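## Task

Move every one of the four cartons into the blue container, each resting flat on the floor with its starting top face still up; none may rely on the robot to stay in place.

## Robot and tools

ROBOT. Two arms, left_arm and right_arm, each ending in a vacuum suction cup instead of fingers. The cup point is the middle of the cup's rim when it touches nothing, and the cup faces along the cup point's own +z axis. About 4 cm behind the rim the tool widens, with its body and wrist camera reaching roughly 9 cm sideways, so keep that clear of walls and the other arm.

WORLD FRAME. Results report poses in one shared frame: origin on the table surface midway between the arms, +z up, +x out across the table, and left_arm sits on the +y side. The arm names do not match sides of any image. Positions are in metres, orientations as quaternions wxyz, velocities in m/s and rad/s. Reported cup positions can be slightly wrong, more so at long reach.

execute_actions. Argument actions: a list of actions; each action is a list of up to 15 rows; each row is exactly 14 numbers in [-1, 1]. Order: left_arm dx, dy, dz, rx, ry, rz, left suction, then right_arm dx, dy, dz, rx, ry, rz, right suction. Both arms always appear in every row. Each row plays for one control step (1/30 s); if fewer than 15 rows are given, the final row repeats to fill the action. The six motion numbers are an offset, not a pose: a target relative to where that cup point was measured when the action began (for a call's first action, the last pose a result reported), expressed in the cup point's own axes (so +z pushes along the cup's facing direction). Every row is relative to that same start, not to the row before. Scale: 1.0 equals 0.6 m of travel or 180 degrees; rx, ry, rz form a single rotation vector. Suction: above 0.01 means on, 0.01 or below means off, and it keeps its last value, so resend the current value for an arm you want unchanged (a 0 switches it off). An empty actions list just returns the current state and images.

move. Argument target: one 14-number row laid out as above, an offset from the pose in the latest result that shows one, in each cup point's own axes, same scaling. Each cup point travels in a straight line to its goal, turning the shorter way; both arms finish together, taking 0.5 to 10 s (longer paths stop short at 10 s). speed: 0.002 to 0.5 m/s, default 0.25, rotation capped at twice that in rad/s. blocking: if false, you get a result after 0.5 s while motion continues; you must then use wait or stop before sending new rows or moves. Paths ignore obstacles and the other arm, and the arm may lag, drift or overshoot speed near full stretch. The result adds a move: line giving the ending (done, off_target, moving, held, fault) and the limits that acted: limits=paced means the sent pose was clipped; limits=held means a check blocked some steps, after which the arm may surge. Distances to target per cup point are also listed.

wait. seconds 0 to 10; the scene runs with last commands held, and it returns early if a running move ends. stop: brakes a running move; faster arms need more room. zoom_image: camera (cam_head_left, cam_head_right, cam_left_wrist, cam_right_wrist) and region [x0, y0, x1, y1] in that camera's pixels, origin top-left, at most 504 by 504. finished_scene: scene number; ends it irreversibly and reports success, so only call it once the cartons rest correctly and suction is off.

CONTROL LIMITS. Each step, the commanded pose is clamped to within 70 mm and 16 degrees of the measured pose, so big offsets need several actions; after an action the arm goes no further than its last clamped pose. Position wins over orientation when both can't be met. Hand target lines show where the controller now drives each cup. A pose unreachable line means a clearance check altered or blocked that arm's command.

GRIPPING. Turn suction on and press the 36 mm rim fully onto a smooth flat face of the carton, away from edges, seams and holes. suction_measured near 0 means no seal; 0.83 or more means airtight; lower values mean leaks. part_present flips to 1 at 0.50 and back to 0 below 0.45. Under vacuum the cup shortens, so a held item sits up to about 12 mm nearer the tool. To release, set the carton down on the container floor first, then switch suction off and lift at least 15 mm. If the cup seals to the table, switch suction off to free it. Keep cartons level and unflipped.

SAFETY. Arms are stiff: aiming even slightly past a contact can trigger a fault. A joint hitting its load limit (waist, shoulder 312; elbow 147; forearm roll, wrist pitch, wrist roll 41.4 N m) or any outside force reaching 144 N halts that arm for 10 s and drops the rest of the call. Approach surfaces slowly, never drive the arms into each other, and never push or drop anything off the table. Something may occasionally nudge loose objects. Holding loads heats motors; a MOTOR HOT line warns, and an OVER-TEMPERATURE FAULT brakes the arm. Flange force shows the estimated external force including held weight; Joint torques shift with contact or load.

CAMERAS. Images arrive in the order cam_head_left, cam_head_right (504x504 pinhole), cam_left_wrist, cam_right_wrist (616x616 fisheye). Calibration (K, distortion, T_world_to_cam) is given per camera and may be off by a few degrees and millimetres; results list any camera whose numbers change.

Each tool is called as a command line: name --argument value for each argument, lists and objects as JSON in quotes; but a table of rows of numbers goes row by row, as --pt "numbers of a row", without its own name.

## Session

execute_actions --actions '[]'

Scene clock: 0.00 s.
left_arm: end_effector_position=(+0.5967, +0.4700, +0.3607) suction_measured=0.00 part_present=0 end_effector_quat_wxyz=(-0.001, -0.281, +0.960, +0.001) end_effector_velocity=(-0.001, +0.001, -0.000) end_effector_angular_velocity=(+0.002, +0.002, +0.001) | right_arm: end_effector_position=(+0.6671, -0.6392, +0.3634) suction_measured=0.01 part_present=0 end_effector_quat_wxyz=(+0.001, +0.329, +0.944, -0.000) end_effector_velocity=(-0.000, -0.001, +0.001) end_effector_angular_velocity=(-0.000, -0.003, -0.001)
Joint positions: left_arm=[-0.051  0.169  1.62   0.001  1.355 -0.578] | right_arm=[-0.055  0.166  1.619 -0.001  1.355  0.472]
Joint velocities: left_arm=[ 0.    -0.     0.     0.002  0.002 -0.001] | right_arm=[-0.001 -0.002 -0.     0.    -0.001  0.   ]
Joint torques (N m, as the joint torque sensors report them, + toward a larger angle): no reading
Flange force (N, the push that the arm receives, along the end effector's own x y z axes): no reading
Hand target (left_arm): +0.597, +0.470, +0.361; -0.001, -0.281, +0.960, +0.001
Hand target (right_arm): +0.667, -0.639, +0.363; +0.001, +0.329, +0.944, -0.000
camera_calibration (this result's frames):
cam_left_wrist: T_world_to_cam=[[0.517666, -0.855537, 0.00887351, 0.101018], [-0.773781, -0.463722, 0.431537, 0.55116], [-0.365081, -0.230259, -0.902051, 0.729114], [0, 0, 0, 1]] pos_world=[0.64037, 0.509894, 0.418956]
cam_right_wrist: T_world_to_cam=[[-0.579913, -0.814612, 0.0104096, -0.129445], [-0.714001, 0.51436, 0.475012, 0.647572], [-0.392305, 0.268033, -0.879918, 0.8352], [0, 0, 0, 1]] pos_world=[0.714953, -0.662394, 0.42865]

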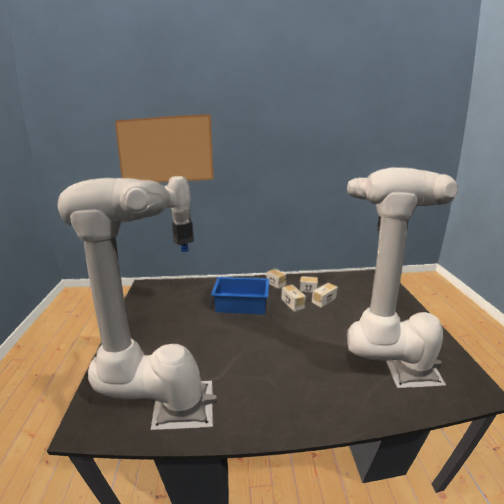

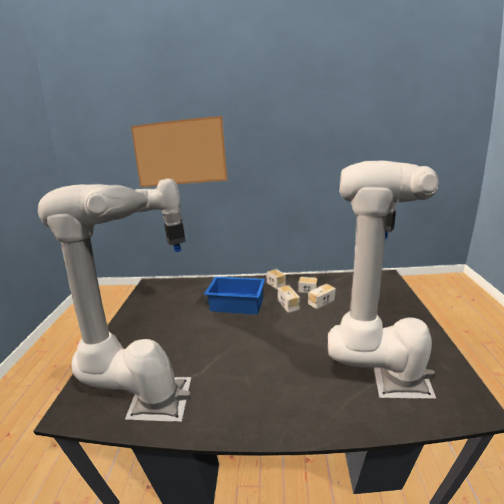

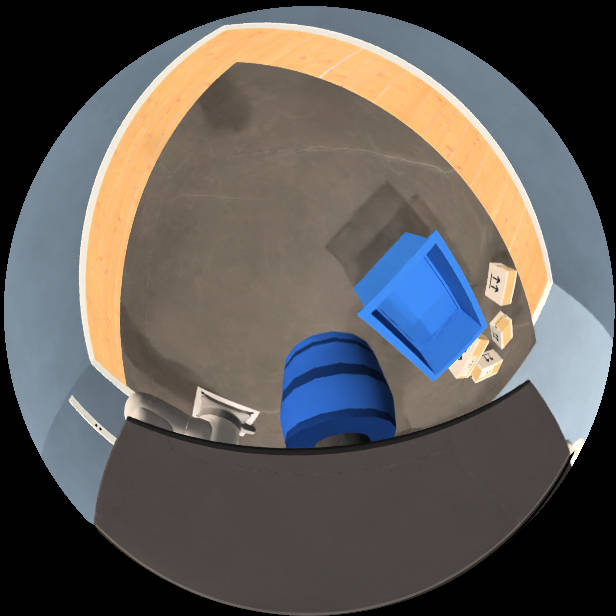

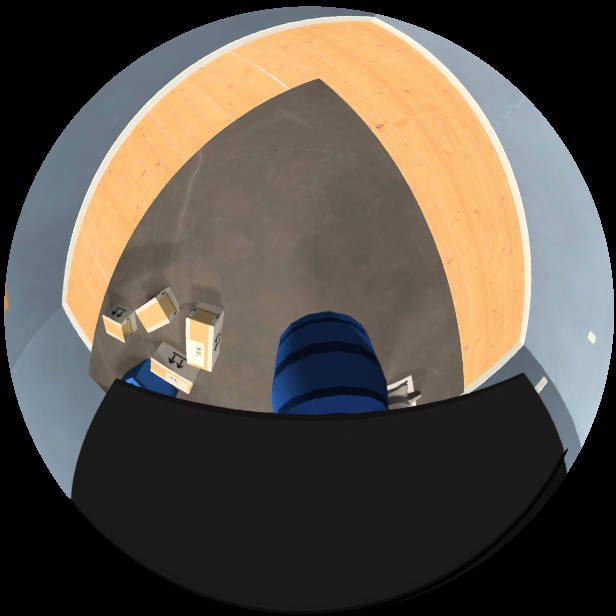

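move --target '[0.234,-0.365,0.1,0,0,0.181,0,0.46,0.528,0.05,0,0,-0.213,0]' --speed 0.3

zoom_image --camera "cam_right_wrist" --region '[160, 120, 412, 372]'

zoom_image --camera "cam_left_wrist" --region '[180, 100, 480, 400]'

Scene clock: 8.90 s.
left_arm: end_effector_position=(+0.5963, +0.2098, +0.3007) suction_measured=0.00 part_present=0 end_effector_quat_wxyz=(-0.001, -0.001, +1.000, +0.001) end_effector_velocity=(+0.000, -0.000, +0.001) end_effector_angular_velocity=(-0.000, -0.001, -0.000) | right_arm: end_effector_position=(+0.6474, -0.2196, +0.3335) suction_measured=0.01 part_present=0 end_effector_quat_wxyz=(+0.001, +0.001, +1.000, +0.000) end_effector_velocity=(+0.000, +0.002, +0.001) end_effector_angular_velocity=(+0.001, -0.001, +0.001)
Joint positions: left_arm=[-0.435  0.255  1.625  0.001  1.264 -0.394] | right_arm=[ 0.576  0.26   1.557 -0.001  1.323  0.433]
Joint velocities: left_arm=[-0.    -0.    -0.001  0.    -0.     0.   ] | right_arm=[ 0.002  0.001 -0.003  0.001  0.    -0.   ]
Joint torques (N m, as the joint torque sensors report them, + toward a larger angle): left_arm=[ -0.24 -61.35 -34.83   4.2   -0.32  -0.14] | right_arm=[  5.99 -64.93 -39.13   4.21   0.09  -0.84]
Flange force (N, the push that the arm receives, along the end effector's own x y z axes): left_arm=[-3.2 -0.5 -6.5] | right_arm=[-2.7 -7.4 -0.4]
Hand target (left_arm): +0.596, +0.210, +0.301; -0.001, -0.001, +1.000, +0.001
Hand target (right_arm): +0.647, -0.219, +0.333; +0.001, +0.000, +1.000, +0.000
Off the commanded pose (left_arm): 0.000 m, 0 deg.
Off the commanded pose (right_arm): 0.001 m, 0 deg.
move: done
camera_calibration (this result's frames):
cam_left_wrist: T_world_to_cam=[[-0.024468, -0.999659, 0.0091483, 0.23257], [-0.901582, 0.0260192, 0.431824, 0.429482], [-0.431915, 0.00231793, -0.901911, 0.605902], [0, 0, 0, 1]] pos_world=[0.654602, 0.219912, 0.358882]
cam_right_wrist: T_world_to_cam=[[0.0503536, -0.998677, 0.010466, -0.24725], [-0.879112, -0.0393473, 0.474989, 0.417206], [-0.473949, -0.0331182, -0.879929, 0.675439], [0, 0, 0, 1]] pos_world=[0.699344, -0.208137, 0.398758]

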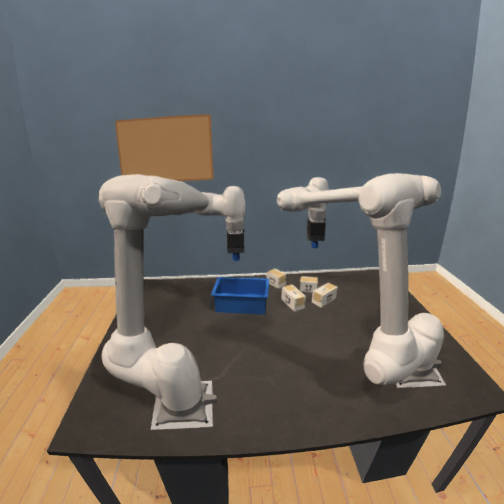

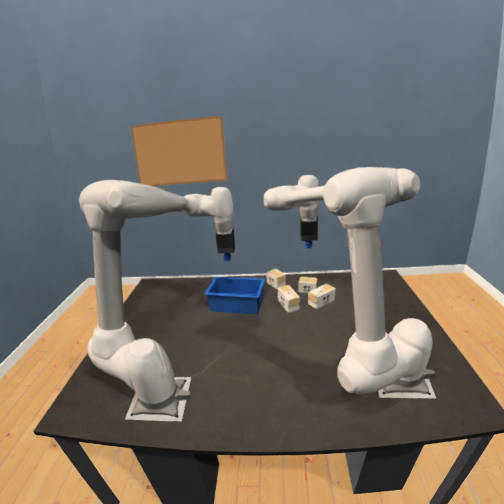

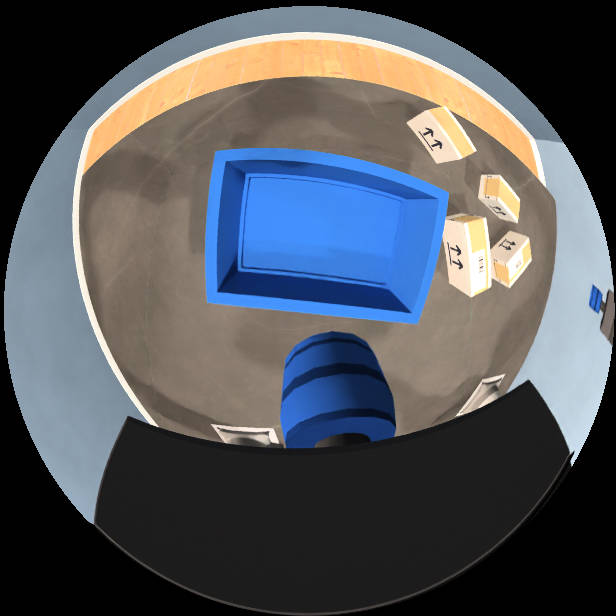

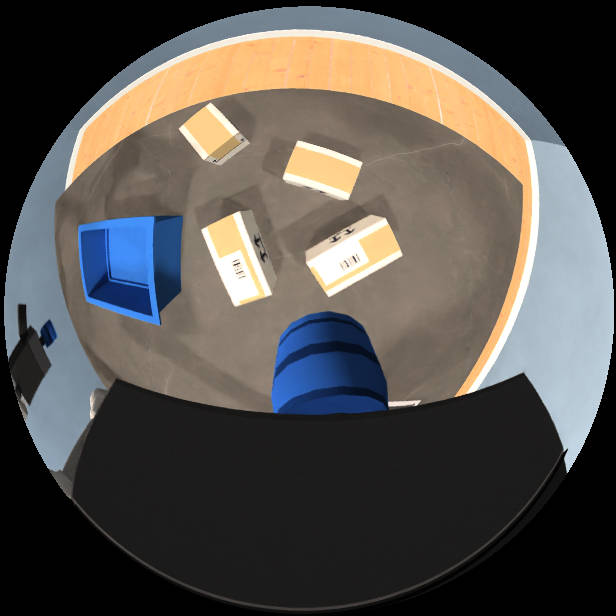

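Region (160, 120, 412, 372) of cam_right_wrist's 616x616 image, scaled by 2.000, with more detail than that image has.

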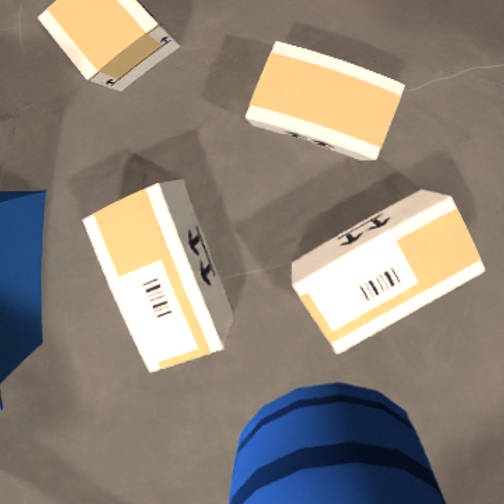

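Region (180, 100, 480, 400) of cam_left_wrist's 616x616 image, scaled by 1.680, with more detail than that image has.

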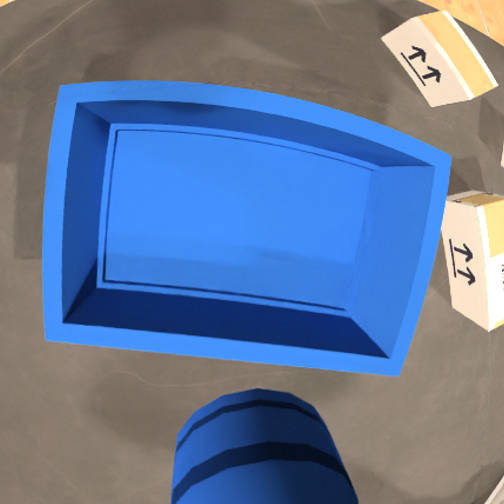

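move --target '[0.2,0.65,0,0,0,0.4,0,-0.198,-0.009,0.31,0,0,-0.403,0]' --speed 0.35

Scene clock: 37.67 s.
left_arm: end_effector_position=(+0.4762, +0.5999, +0.3009) suction_measured=0.00 part_present=0 end_effector_quat_wxyz=(-0.001, +0.587, +0.809, -0.000) end_effector_velocity=(+0.000, +0.001, -0.000) end_effector_angular_velocity=(+0.000, -0.001, -0.004) | right_arm: end_effector_position=(+0.7666, -0.2248, +0.1476) suction_measured=0.01 part_present=0 end_effector_quat_wxyz=(+0.001, -0.591, +0.807, -0.001) end_effector_velocity=(-0.000, +0.000, -0.001) end_effector_angular_velocity=(+0.000, +0.001, +0.002)
Joint positions: left_arm=[0.186 0.042 1.874 0.001 1.228 1.484] | right_arm=[ 0.508  0.527  1.526 -0.001  1.087 -0.9  ]
Joint velocities: left_arm=[ 0.002  0.    -0.    -0.    -0.001  0.006] | right_arm=[-0.     0.001  0.     0.001 -0.    -0.003]
Joint torques (N m, as the joint torque sensors report them, + toward a larger angle): left_arm=[ -4.12 -38.44 -35.15   4.25  -0.29  -0.08] | right_arm=[  3.14 -83.79 -36.7    3.87  -0.08  -0.61]
Flange force (N, the push that the arm receives, along the end effector's own x y z axes): left_arm=[7.3 -1.0 -6.8] | right_arm=[7.0 3.5 -2.0]
Hand target (left_arm): +0.476, +0.600, +0.301; -0.001, +0.587, +0.809, -0.000
Hand target (right_arm): +0.767, -0.225, +0.148; +0.001, -0.591, +0.807, -0.001
Off the commanded pose (left_arm): 0.001 m, 0 deg.
Off the commanded pose (right_arm): 0.000 m, 0 deg.
move: done
camera_calibration (this result's frames):
cam_left_wrist: T_world_to_cam=[[-0.958224, -0.285743, 0.012558, 0.634943], [-0.252586, 0.866, 0.431561, -0.501889], [-0.134191, 0.41036, -0.901997, 0.166809], [0, 0, 0, 1]] pos_world=[0.504031, 0.547615, 0.359084]
cam_right_wrist: T_world_to_cam=[[0.967773, -0.25151, 0.0125954, -0.792126], [-0.226955, -0.849432, 0.476399, -0.072224], [-0.10912, -0.463905, -0.879139, 0.191595], [0, 0, 0, 1]] pos_world=[0.771113, -0.171695, 0.212824]

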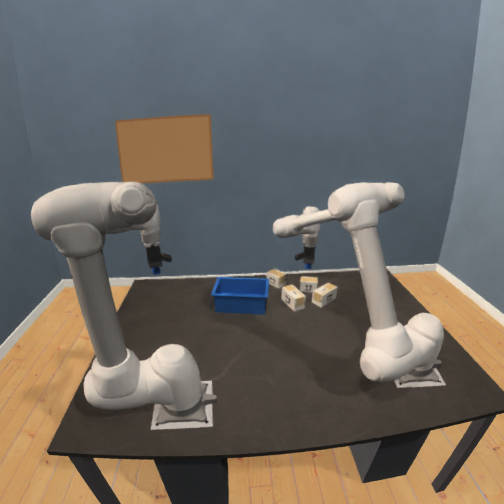

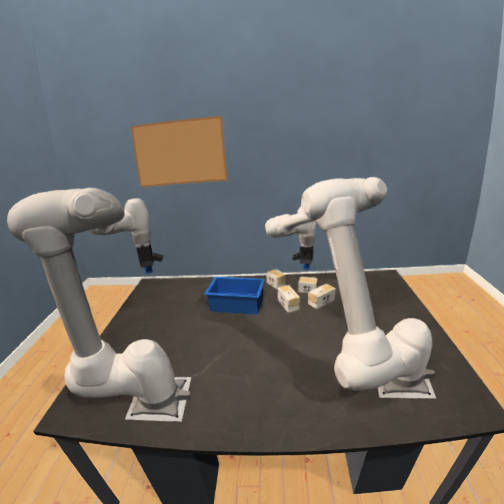

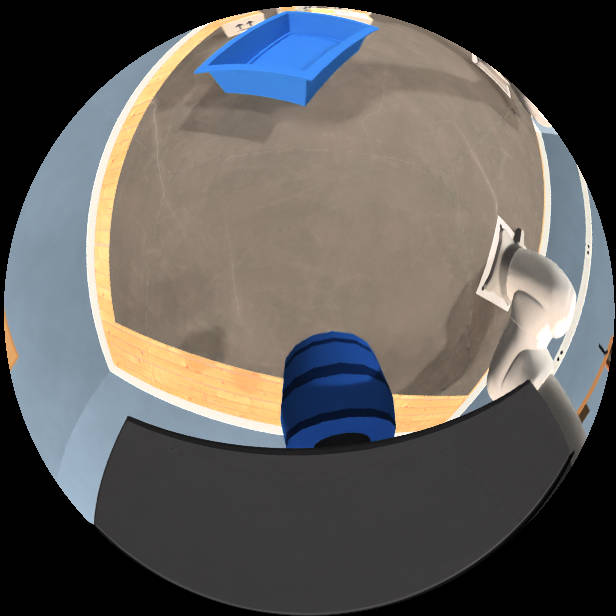

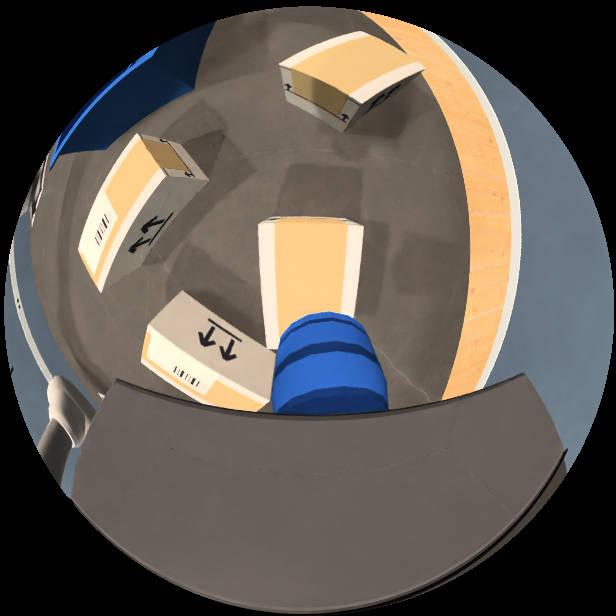

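move --target '[0,0,0,0,0,0,0,0,0.007,0.11,0,0,-0.01,1]' --speed 0.15

move --target '[0,0,0,0,0,0,0,0,0,0.025,0,0,0,1]' --speed 0.03

Scene clock: 53.57 s.
left_arm: end_effector_position=(+0.4762, +0.5999, +0.3009) suction_measured=0.00 part_present=0 end_effector_quat_wxyz=(-0.001, +0.587, +0.809, -0.000) end_effector_velocity=(-0.001, +0.000, -0.000) end_effector_angular_velocity=(-0.000, +0.002, +0.001) | right_arm: end_effector_position=(+0.7627, -0.2235, +0.0817) suction_measured=0.01 part_present=0 end_effector_quat_wxyz=(+0.001, -0.604, +0.797, -0.001) end_effector_velocity=(-0.001, -0.000, -0.002) end_effector_angular_velocity=(+0.000, +0.002, -0.000)
Joint positions: left_arm=[0.186 0.042 1.874 0.001 1.228 1.484] | right_arm=[ 0.511  0.577  1.579 -0.001  0.984 -0.929]
Joint velocities: left_arm=[ 0.     0.     0.     0.001  0.002 -0.001] | right_arm=[-0.     0.001  0.002  0.001 -0.001 -0.001]
Joint torques (N m, as the joint torque sensors report them, + toward a larger angle): left_arm=[ -1.88 -39.4  -35.32   4.18  -0.44  -0.23] | right_arm=[  3.24 -86.93 -34.45   3.71   0.2   -0.92]
Flange force (N, the push that the arm receives, along the end effector's own x y z axes): left_arm=[3.8 0.4 -5.8] | right_arm=[5.9 2.2 -1.5]
Hand target (left_arm): +0.476, +0.600, +0.301; -0.001, +0.587, +0.809, -0.000
Hand target (right_arm): +0.763, -0.224, +0.082; +0.001, -0.604, +0.797, -0.001
Off the commanded pose (left_arm): 0.000 m, 0 deg.
Off the commanded pose (right_arm): 0.000 m, 0 deg.
move: done
camera_calibration (this result's frames):
cam_left_wrist: T_world_to_cam=[[-0.95822, -0.285756, 0.0125954, 0.634945], [-0.252584, 0.866005, 0.431551, -0.501892], [-0.134226, 0.410339, -0.902001, 0.166839], [0, 0, 0, 1]] pos_world=[0.504041, 0.54762, 0.359083]
cam_right_wrist: T_world_to_cam=[[0.975204, -0.220947, 0.0126181, -0.786081], [-0.200137, -0.856148, 0.476399, -0.0625051], [-0.0944559, -0.467112, -0.879139, 0.121916], [0, 0, 0, 1]] pos_world=[0.765595, -0.170247, 0.146878]

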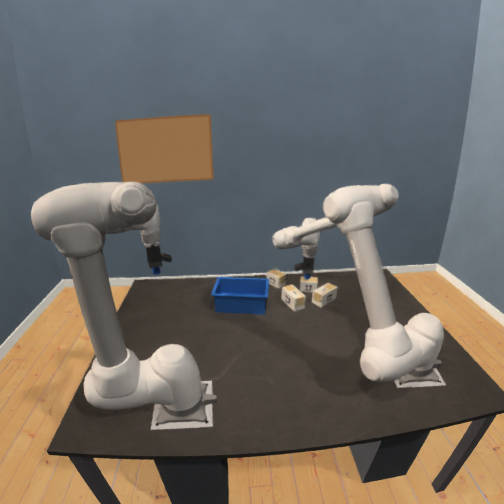

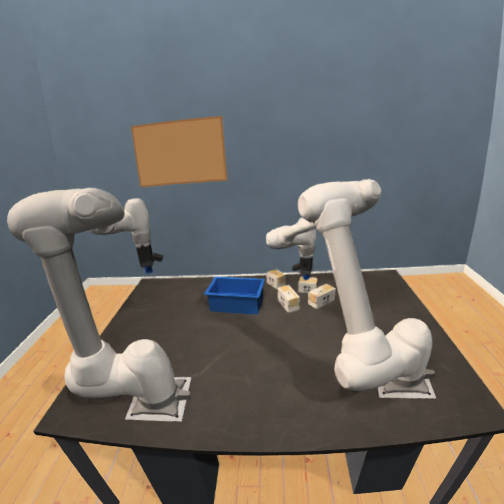

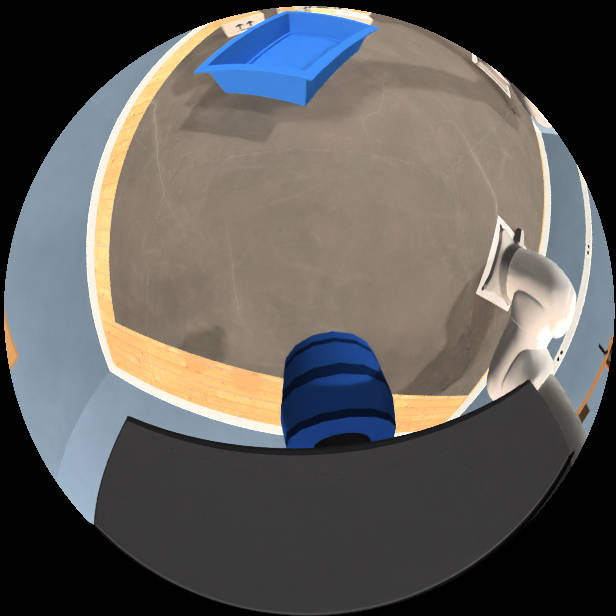

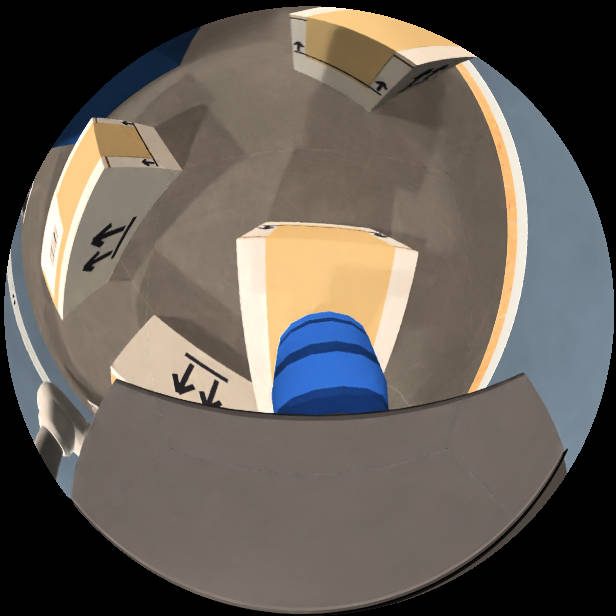

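Scene clock: 54.33 s.
left_arm: end_effector_position=(+0.4762, +0.5999, +0.3009) suction_measured=0.00 part_present=0 end_effector_quat_wxyz=(-0.001, +0.587, +0.809, -0.000) end_effector_velocity=(-0.000, -0.000, +0.001) end_effector_angular_velocity=(+0.001, -0.002, -0.001) | right_arm: end_effector_position=(+0.7628, -0.2235, +0.0667) suction_measured=0.86 part_present=1 end_effector_quat_wxyz=(+0.001, -0.604, +0.797, -0.001) end_effector_velocity=(+0.001, -0.001, -0.001) end_effector_angular_velocity=(-0.001, -0.002, +0.000)
Joint positions: left_arm=[0.186 0.042 1.874 0.001 1.228 1.484] | right_arm=[ 0.511  0.59   1.588 -0.001  0.962 -0.929]
Joint velocities: left_arm=[-0.    -0.001  0.     0.001 -0.001  0.001] | right_arm=[-0.     0.001  0.    -0.002 -0.002  0.   ]
Joint torques (N m, as the joint torque sensors report them, + toward a larger angle): left_arm=[ -1.85 -38.25 -35.38   4.3   -0.36  -0.31] | right_arm=[  3.7  -89.83 -36.05   3.76   0.01  -0.87]
Flange force (N, the push that the arm receives, along the end effector's own x y z axes): left_arm=[4.0 -2.2 -6.7] | right_arm=[6.7 3.9 0.9]
Hand target (left_arm): +0.476, +0.600, +0.301; -0.001, +0.587, +0.809, -0.000
Hand target (right_arm): +0.763, -0.223, +0.067; +0.001, -0.604, +0.797, -0.001
Off the commanded pose (left_arm): 0.000 m, 0 deg.
Off the commanded pose (right_arm): 0.000 m, 0 deg.
move: done
camera_calibration (this result's frames):
cam_left_wrist: T_world_to_cam=[[-0.958221, -0.285753, 0.0125955, 0.634943], [-0.25258, 0.866004, 0.431556, -0.501895], [-0.134226, 0.410344, -0.901998, 0.166835], [0, 0, 0, 1]] pos_world=[0.504041, 0.54762, 0.359083]
cam_right_wrist: T_world_to_cam=[[0.975218, -0.220886, 0.0126402, -0.78592], [-0.200094, -0.856159, 0.476398, -0.0553841], [-0.0944074, -0.467121, -0.879139, 0.108748], [0, 0, 0, 1]] pos_world=[0.765627, -0.170217, 0.131924]

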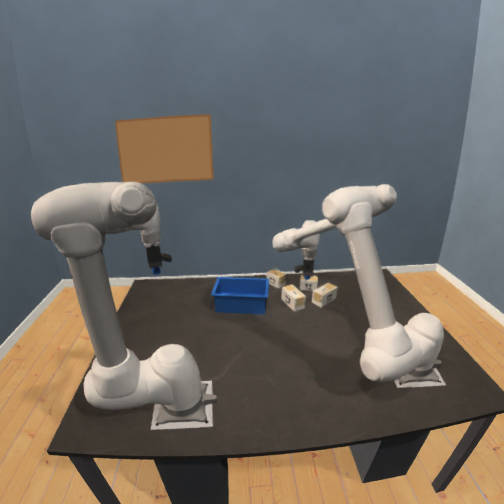

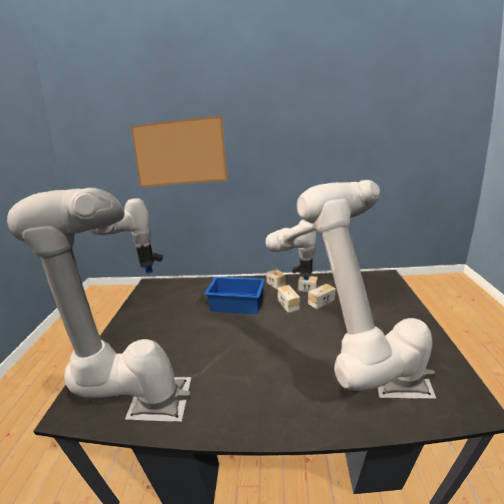

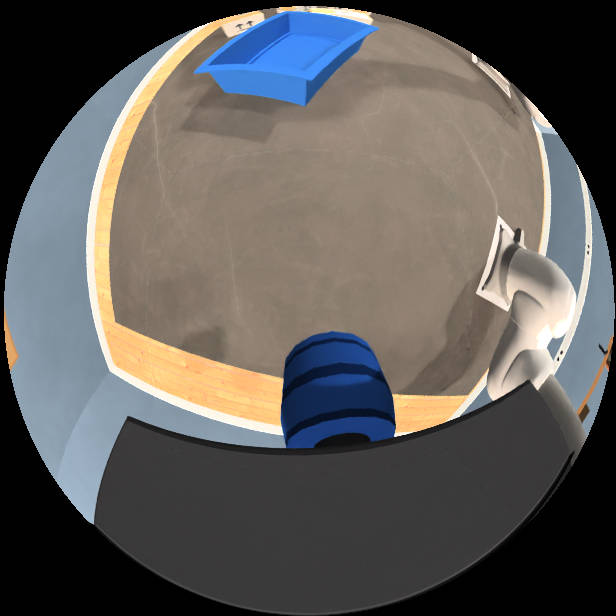

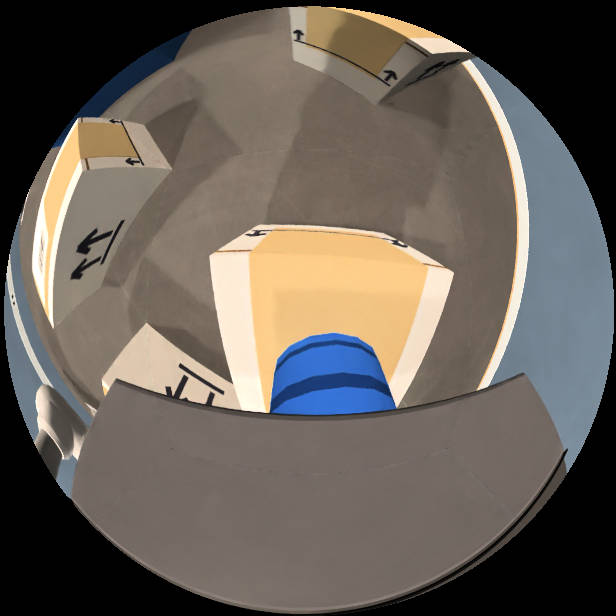

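move --target '[0,0,0,0,0,0,0,-0.03,0.02,-0.23,0,0,0,1]'

move --target '[0,0,0,0,0,0,0,-0.485,0.42,0,0,0,-0.039,1]' --speed 0.3

Scene clock: 59.70 s.
left_arm: end_effector_position=(+0.4762, +0.5999, +0.3009) suction_measured=0.00 part_present=0 end_effector_quat_wxyz=(-0.001, +0.587, +0.809, -0.000) end_effector_velocity=(+0.000, +0.000, -0.000) end_effector_angular_velocity=(+0.000, +0.000, +0.000) | right_arm: end_effector_position=(+0.7557, -0.2030, +0.2047) suction_measured=0.95 part_present=1 end_effector_quat_wxyz=(+0.001, -0.604, +0.797, -0.001) end_effector_velocity=(-0.000, -0.001, -0.001) end_effector_angular_velocity=(-0.000, +0.003, -0.002)
Joint positions: left_arm=[0.186 0.042 1.874 0.001 1.228 1.484] | right_arm=[ 0.538  0.486  1.477 -0.001  1.176 -0.902]
Joint velocities: left_arm=[ 0.     0.001 -0.     0.    -0.    -0.   ] | right_arm=[-0.001  0.001  0.     0.001  0.002  0.001]
Joint torques (N m, as the joint torque sensors report them, + toward a larger angle): left_arm=[ -1.31 -38.72 -35.38   4.35  -0.18  -0.15] | right_arm=[  3.78 -85.45 -39.98   4.06   0.17  -0.78]
Flange force (N, the push that the arm receives, along the end effector's own x y z axes): left_arm=[2.8 -1.1 -5.9] | right_arm=[6.7 1.8 3.7]
Hand target (left_arm): +0.476, +0.600, +0.301; -0.001, +0.587, +0.809, -0.000
Hand target (right_arm): +0.756, -0.203, +0.205; +0.001, -0.604, +0.797, -0.001
Off the commanded pose (left_arm): 0.000 m, 0 deg.
Off the commanded pose (right_arm): 0.000 m, 0 deg.
move: done
camera_calibration (this result's frames):
cam_left_wrist: T_world_to_cam=[[-0.958221, -0.285752, 0.0125953, 0.634943], [-0.25258, 0.866004, 0.431556, -0.501895], [-0.134226, 0.410344, -0.901998, 0.166835], [0, 0, 0, 1]] pos_world=[0.504041, 0.54762, 0.359083]
cam_right_wrist: T_world_to_cam=[[0.975167, -0.221114, 0.012551, -0.776277], [-0.20026, -0.856157, 0.47633, -0.104874], [-0.0945778, -0.467015, -0.879177, 0.239097], [0, 0, 0, 1]] pos_world=[0.758611, -0.149773, 0.269906]

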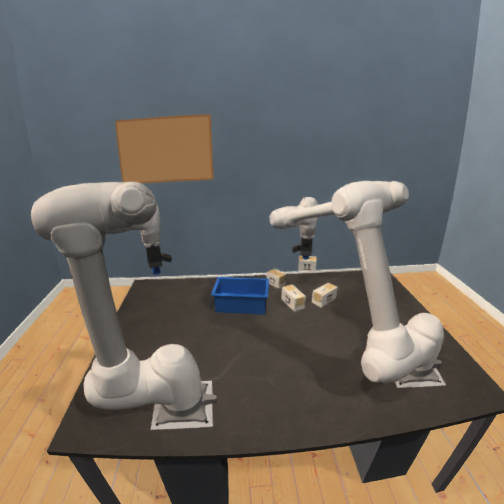

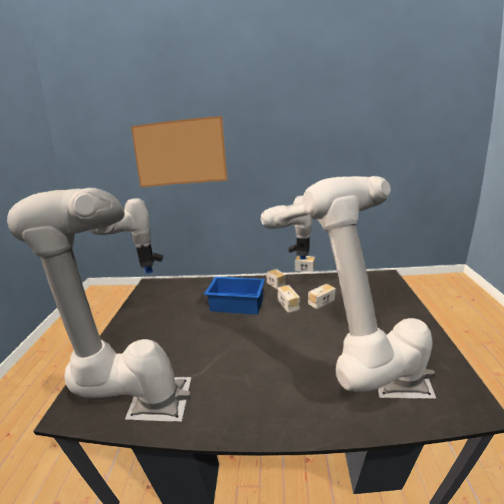

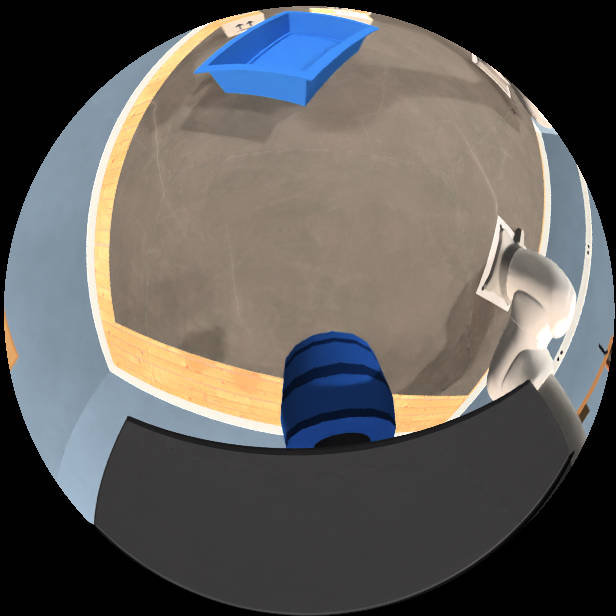

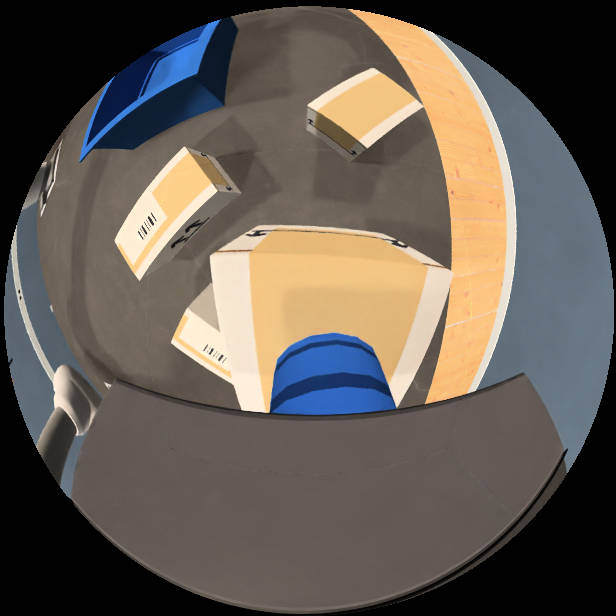

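Scene clock: 61.47 s.
left_arm: end_effector_position=(+0.4762, +0.5999, +0.3009) suction_measured=0.00 part_present=0 end_effector_quat_wxyz=(-0.001, +0.587, +0.809, -0.000) end_effector_velocity=(+0.000, -0.000, +0.000) end_effector_angular_velocity=(-0.000, -0.001, -0.000) | right_arm: end_effector_position=(+0.5918, +0.1453, +0.2049) suction_measured=0.95 part_present=1 end_effector_quat_wxyz=(-0.001, +0.651, -0.759, +0.000) end_effector_velocity=(-0.000, +0.001, -0.000) end_effector_angular_velocity=(-0.001, +0.000, +0.000)
Joint positions: left_arm=[0.186 0.042 1.874 0.001 1.228 1.484] | right_arm=[ 0.988  0.619  1.262 -0.001  1.259 -0.575]
Joint velocities: left_arm=[ 0.    -0.001 -0.    -0.001 -0.     0.   ] | right_arm=[ 0.001  0.002 -0.002 -0.001  0.002  0.001]
Joint torques (N m, as the joint torque sensors report them, + toward a larger angle): left_arm=[ -1.56 -39.23 -35.33   4.21  -0.27  -0.06] | right_arm=[  3.8  -96.45 -40.96   4.04  -0.07  -0.87]
Flange force (N, the push that the arm receives, along the end effector's own x y z axes): left_arm=[3.0 -0.6 -6.1] | right_arm=[9.6 1.2 1.6]
Hand target (left_arm): +0.476, +0.600, +0.301; -0.001, +0.587, +0.809, -0.000
Hand target (right_arm): +0.592, +0.145, +0.205; +0.001, -0.651, +0.759, -0.000
Off the commanded pose (left_arm): 0.000 m, 0 deg.
Off the commanded pose (right_arm): 0.001 m, 0 deg.
move: done
camera_calibration (this result's frames):
cam_left_wrist: T_world_to_cam=[[-0.958221, -0.285752, 0.0125954, 0.634943], [-0.25258, 0.866004, 0.431556, -0.501895], [-0.134226, 0.410344, -0.901998, 0.166835], [0, 0, 0, 1]] pos_world=[0.504041, 0.54762, 0.359083]
cam_right_wrist: T_world_to_cam=[[0.994867, -0.100438, 0.0123238, -0.568574], [-0.0941816, -0.874522, 0.475754, 0.100395], [-0.0370063, -0.474473, -0.879492, 0.353522], [0, 0, 0, 1]] pos_world=[0.588194, 0.198427, 0.270164]

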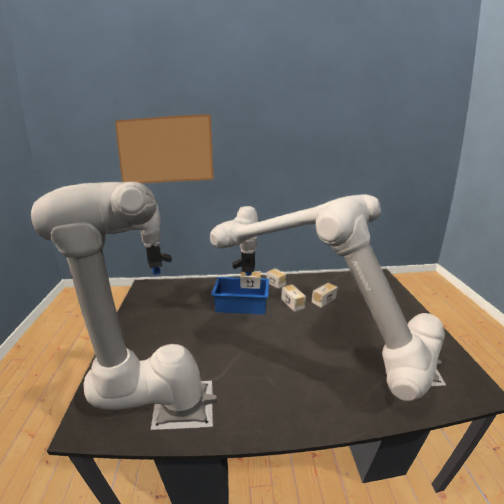

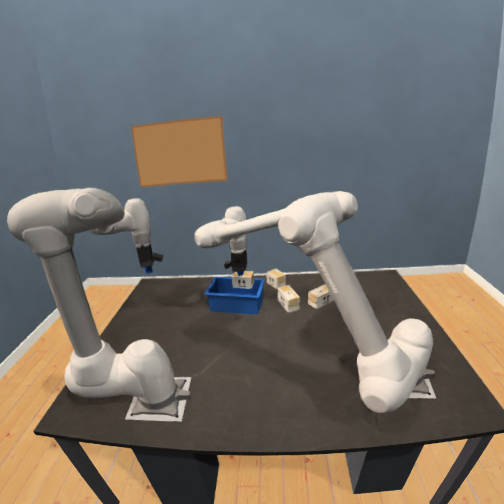

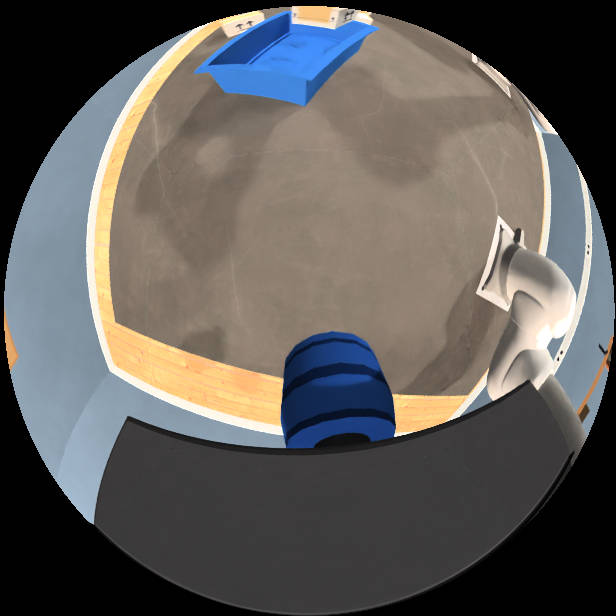

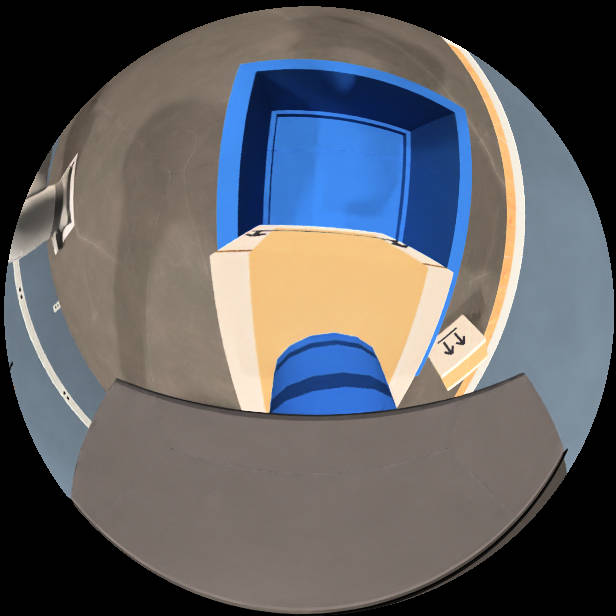

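move --target '[0,0,0,0,0,0,0,0.005,0.015,0.205,0,0,0,1]' --speed 0.13

Scene clock: 67.90 s.
left_arm: end_effector_position=(+0.4762, +0.5999, +0.3009) suction_measured=0.00 part_present=0 end_effector_quat_wxyz=(-0.001, +0.587, +0.809, -0.000) end_effector_velocity=(+0.000, -0.000, -0.000) end_effector_angular_velocity=(-0.001, -0.000, -0.001) | right_arm: end_effector_position=(+0.5827, +0.1439, +0.0820) suction_measured=0.95 part_present=1 end_effector_quat_wxyz=(-0.001, +0.651, -0.759, +0.000) end_effector_velocity=(-0.001, +0.000, -0.002) end_effector_angular_velocity=(-0.001, +0.001, +0.001)
Joint positions: left_arm=[0.186 0.042 1.874 0.001 1.228 1.484] | right_arm=[ 0.994  0.689  1.38  -0.001  1.071 -0.568]
Joint velocities: left_arm=[-0.001  0.001 -0.    -0.001 -0.001  0.   ] | right_arm=[ 0.001  0.001  0.001  0.    -0.002  0.   ]
Joint torques (N m, as the joint torque sensors report them, + toward a larger angle): left_arm=[ -1.81 -38.92 -35.36   4.21  -0.26  -0.23] | right_arm=[   3.11 -100.54  -37.35    3.76   -0.01   -0.86]
Flange force (N, the push that the arm receives, along the end effector's own x y z axes): left_arm=[3.5 0.3 -5.3] | right_arm=[5.1 0.8 1.1]
Hand target (left_arm): +0.476, +0.600, +0.301; -0.001, +0.587, +0.809, -0.000
Hand target (right_arm): +0.583, +0.144, +0.082; +0.001, -0.651, +0.759, -0.000
Off the commanded pose (left_arm): 0.000 m, 0 deg.
Off the commanded pose (right_arm): 0.000 m, 0 deg.
move: done
camera_calibration (this result's frames):
cam_left_wrist: T_world_to_cam=[[-0.958221, -0.285752, 0.0125954, 0.634943], [-0.25258, 0.866004, 0.431556, -0.501895], [-0.134226, 0.410344, -0.901998, 0.166835], [0, 0, 0, 1]] pos_world=[0.504041, 0.54762, 0.359083]
cam_right_wrist: T_world_to_cam=[[0.994882, -0.10029, 0.012294, -0.558127], [-0.0940399, -0.874573, 0.475688, 0.156795], [-0.0369546, -0.474409, -0.879528, 0.244363], [0, 0, 0, 1]] pos_world=[0.579046, 0.197082, 0.1472]

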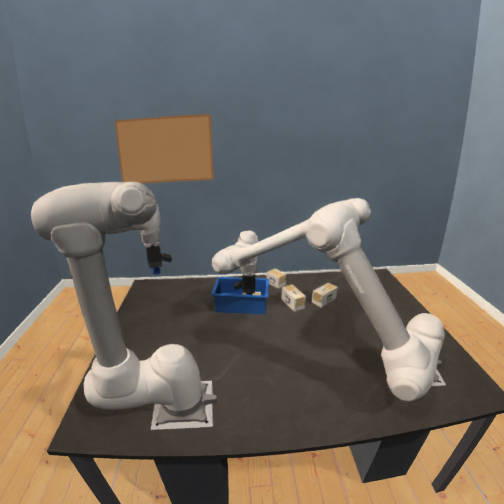

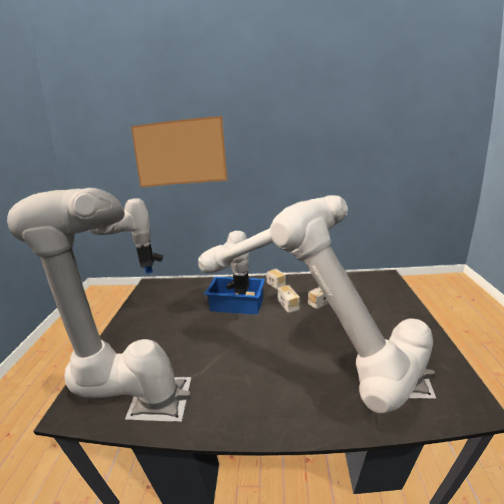

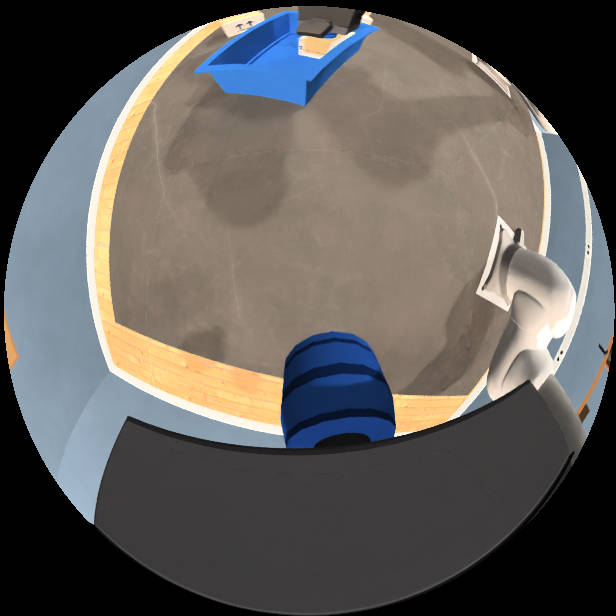

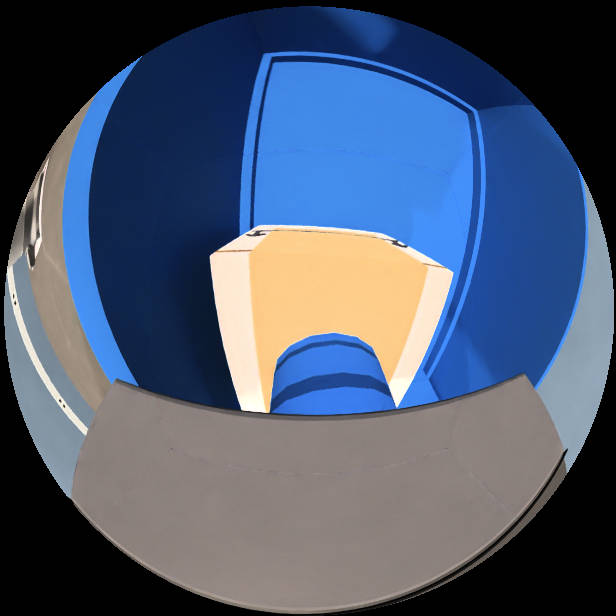

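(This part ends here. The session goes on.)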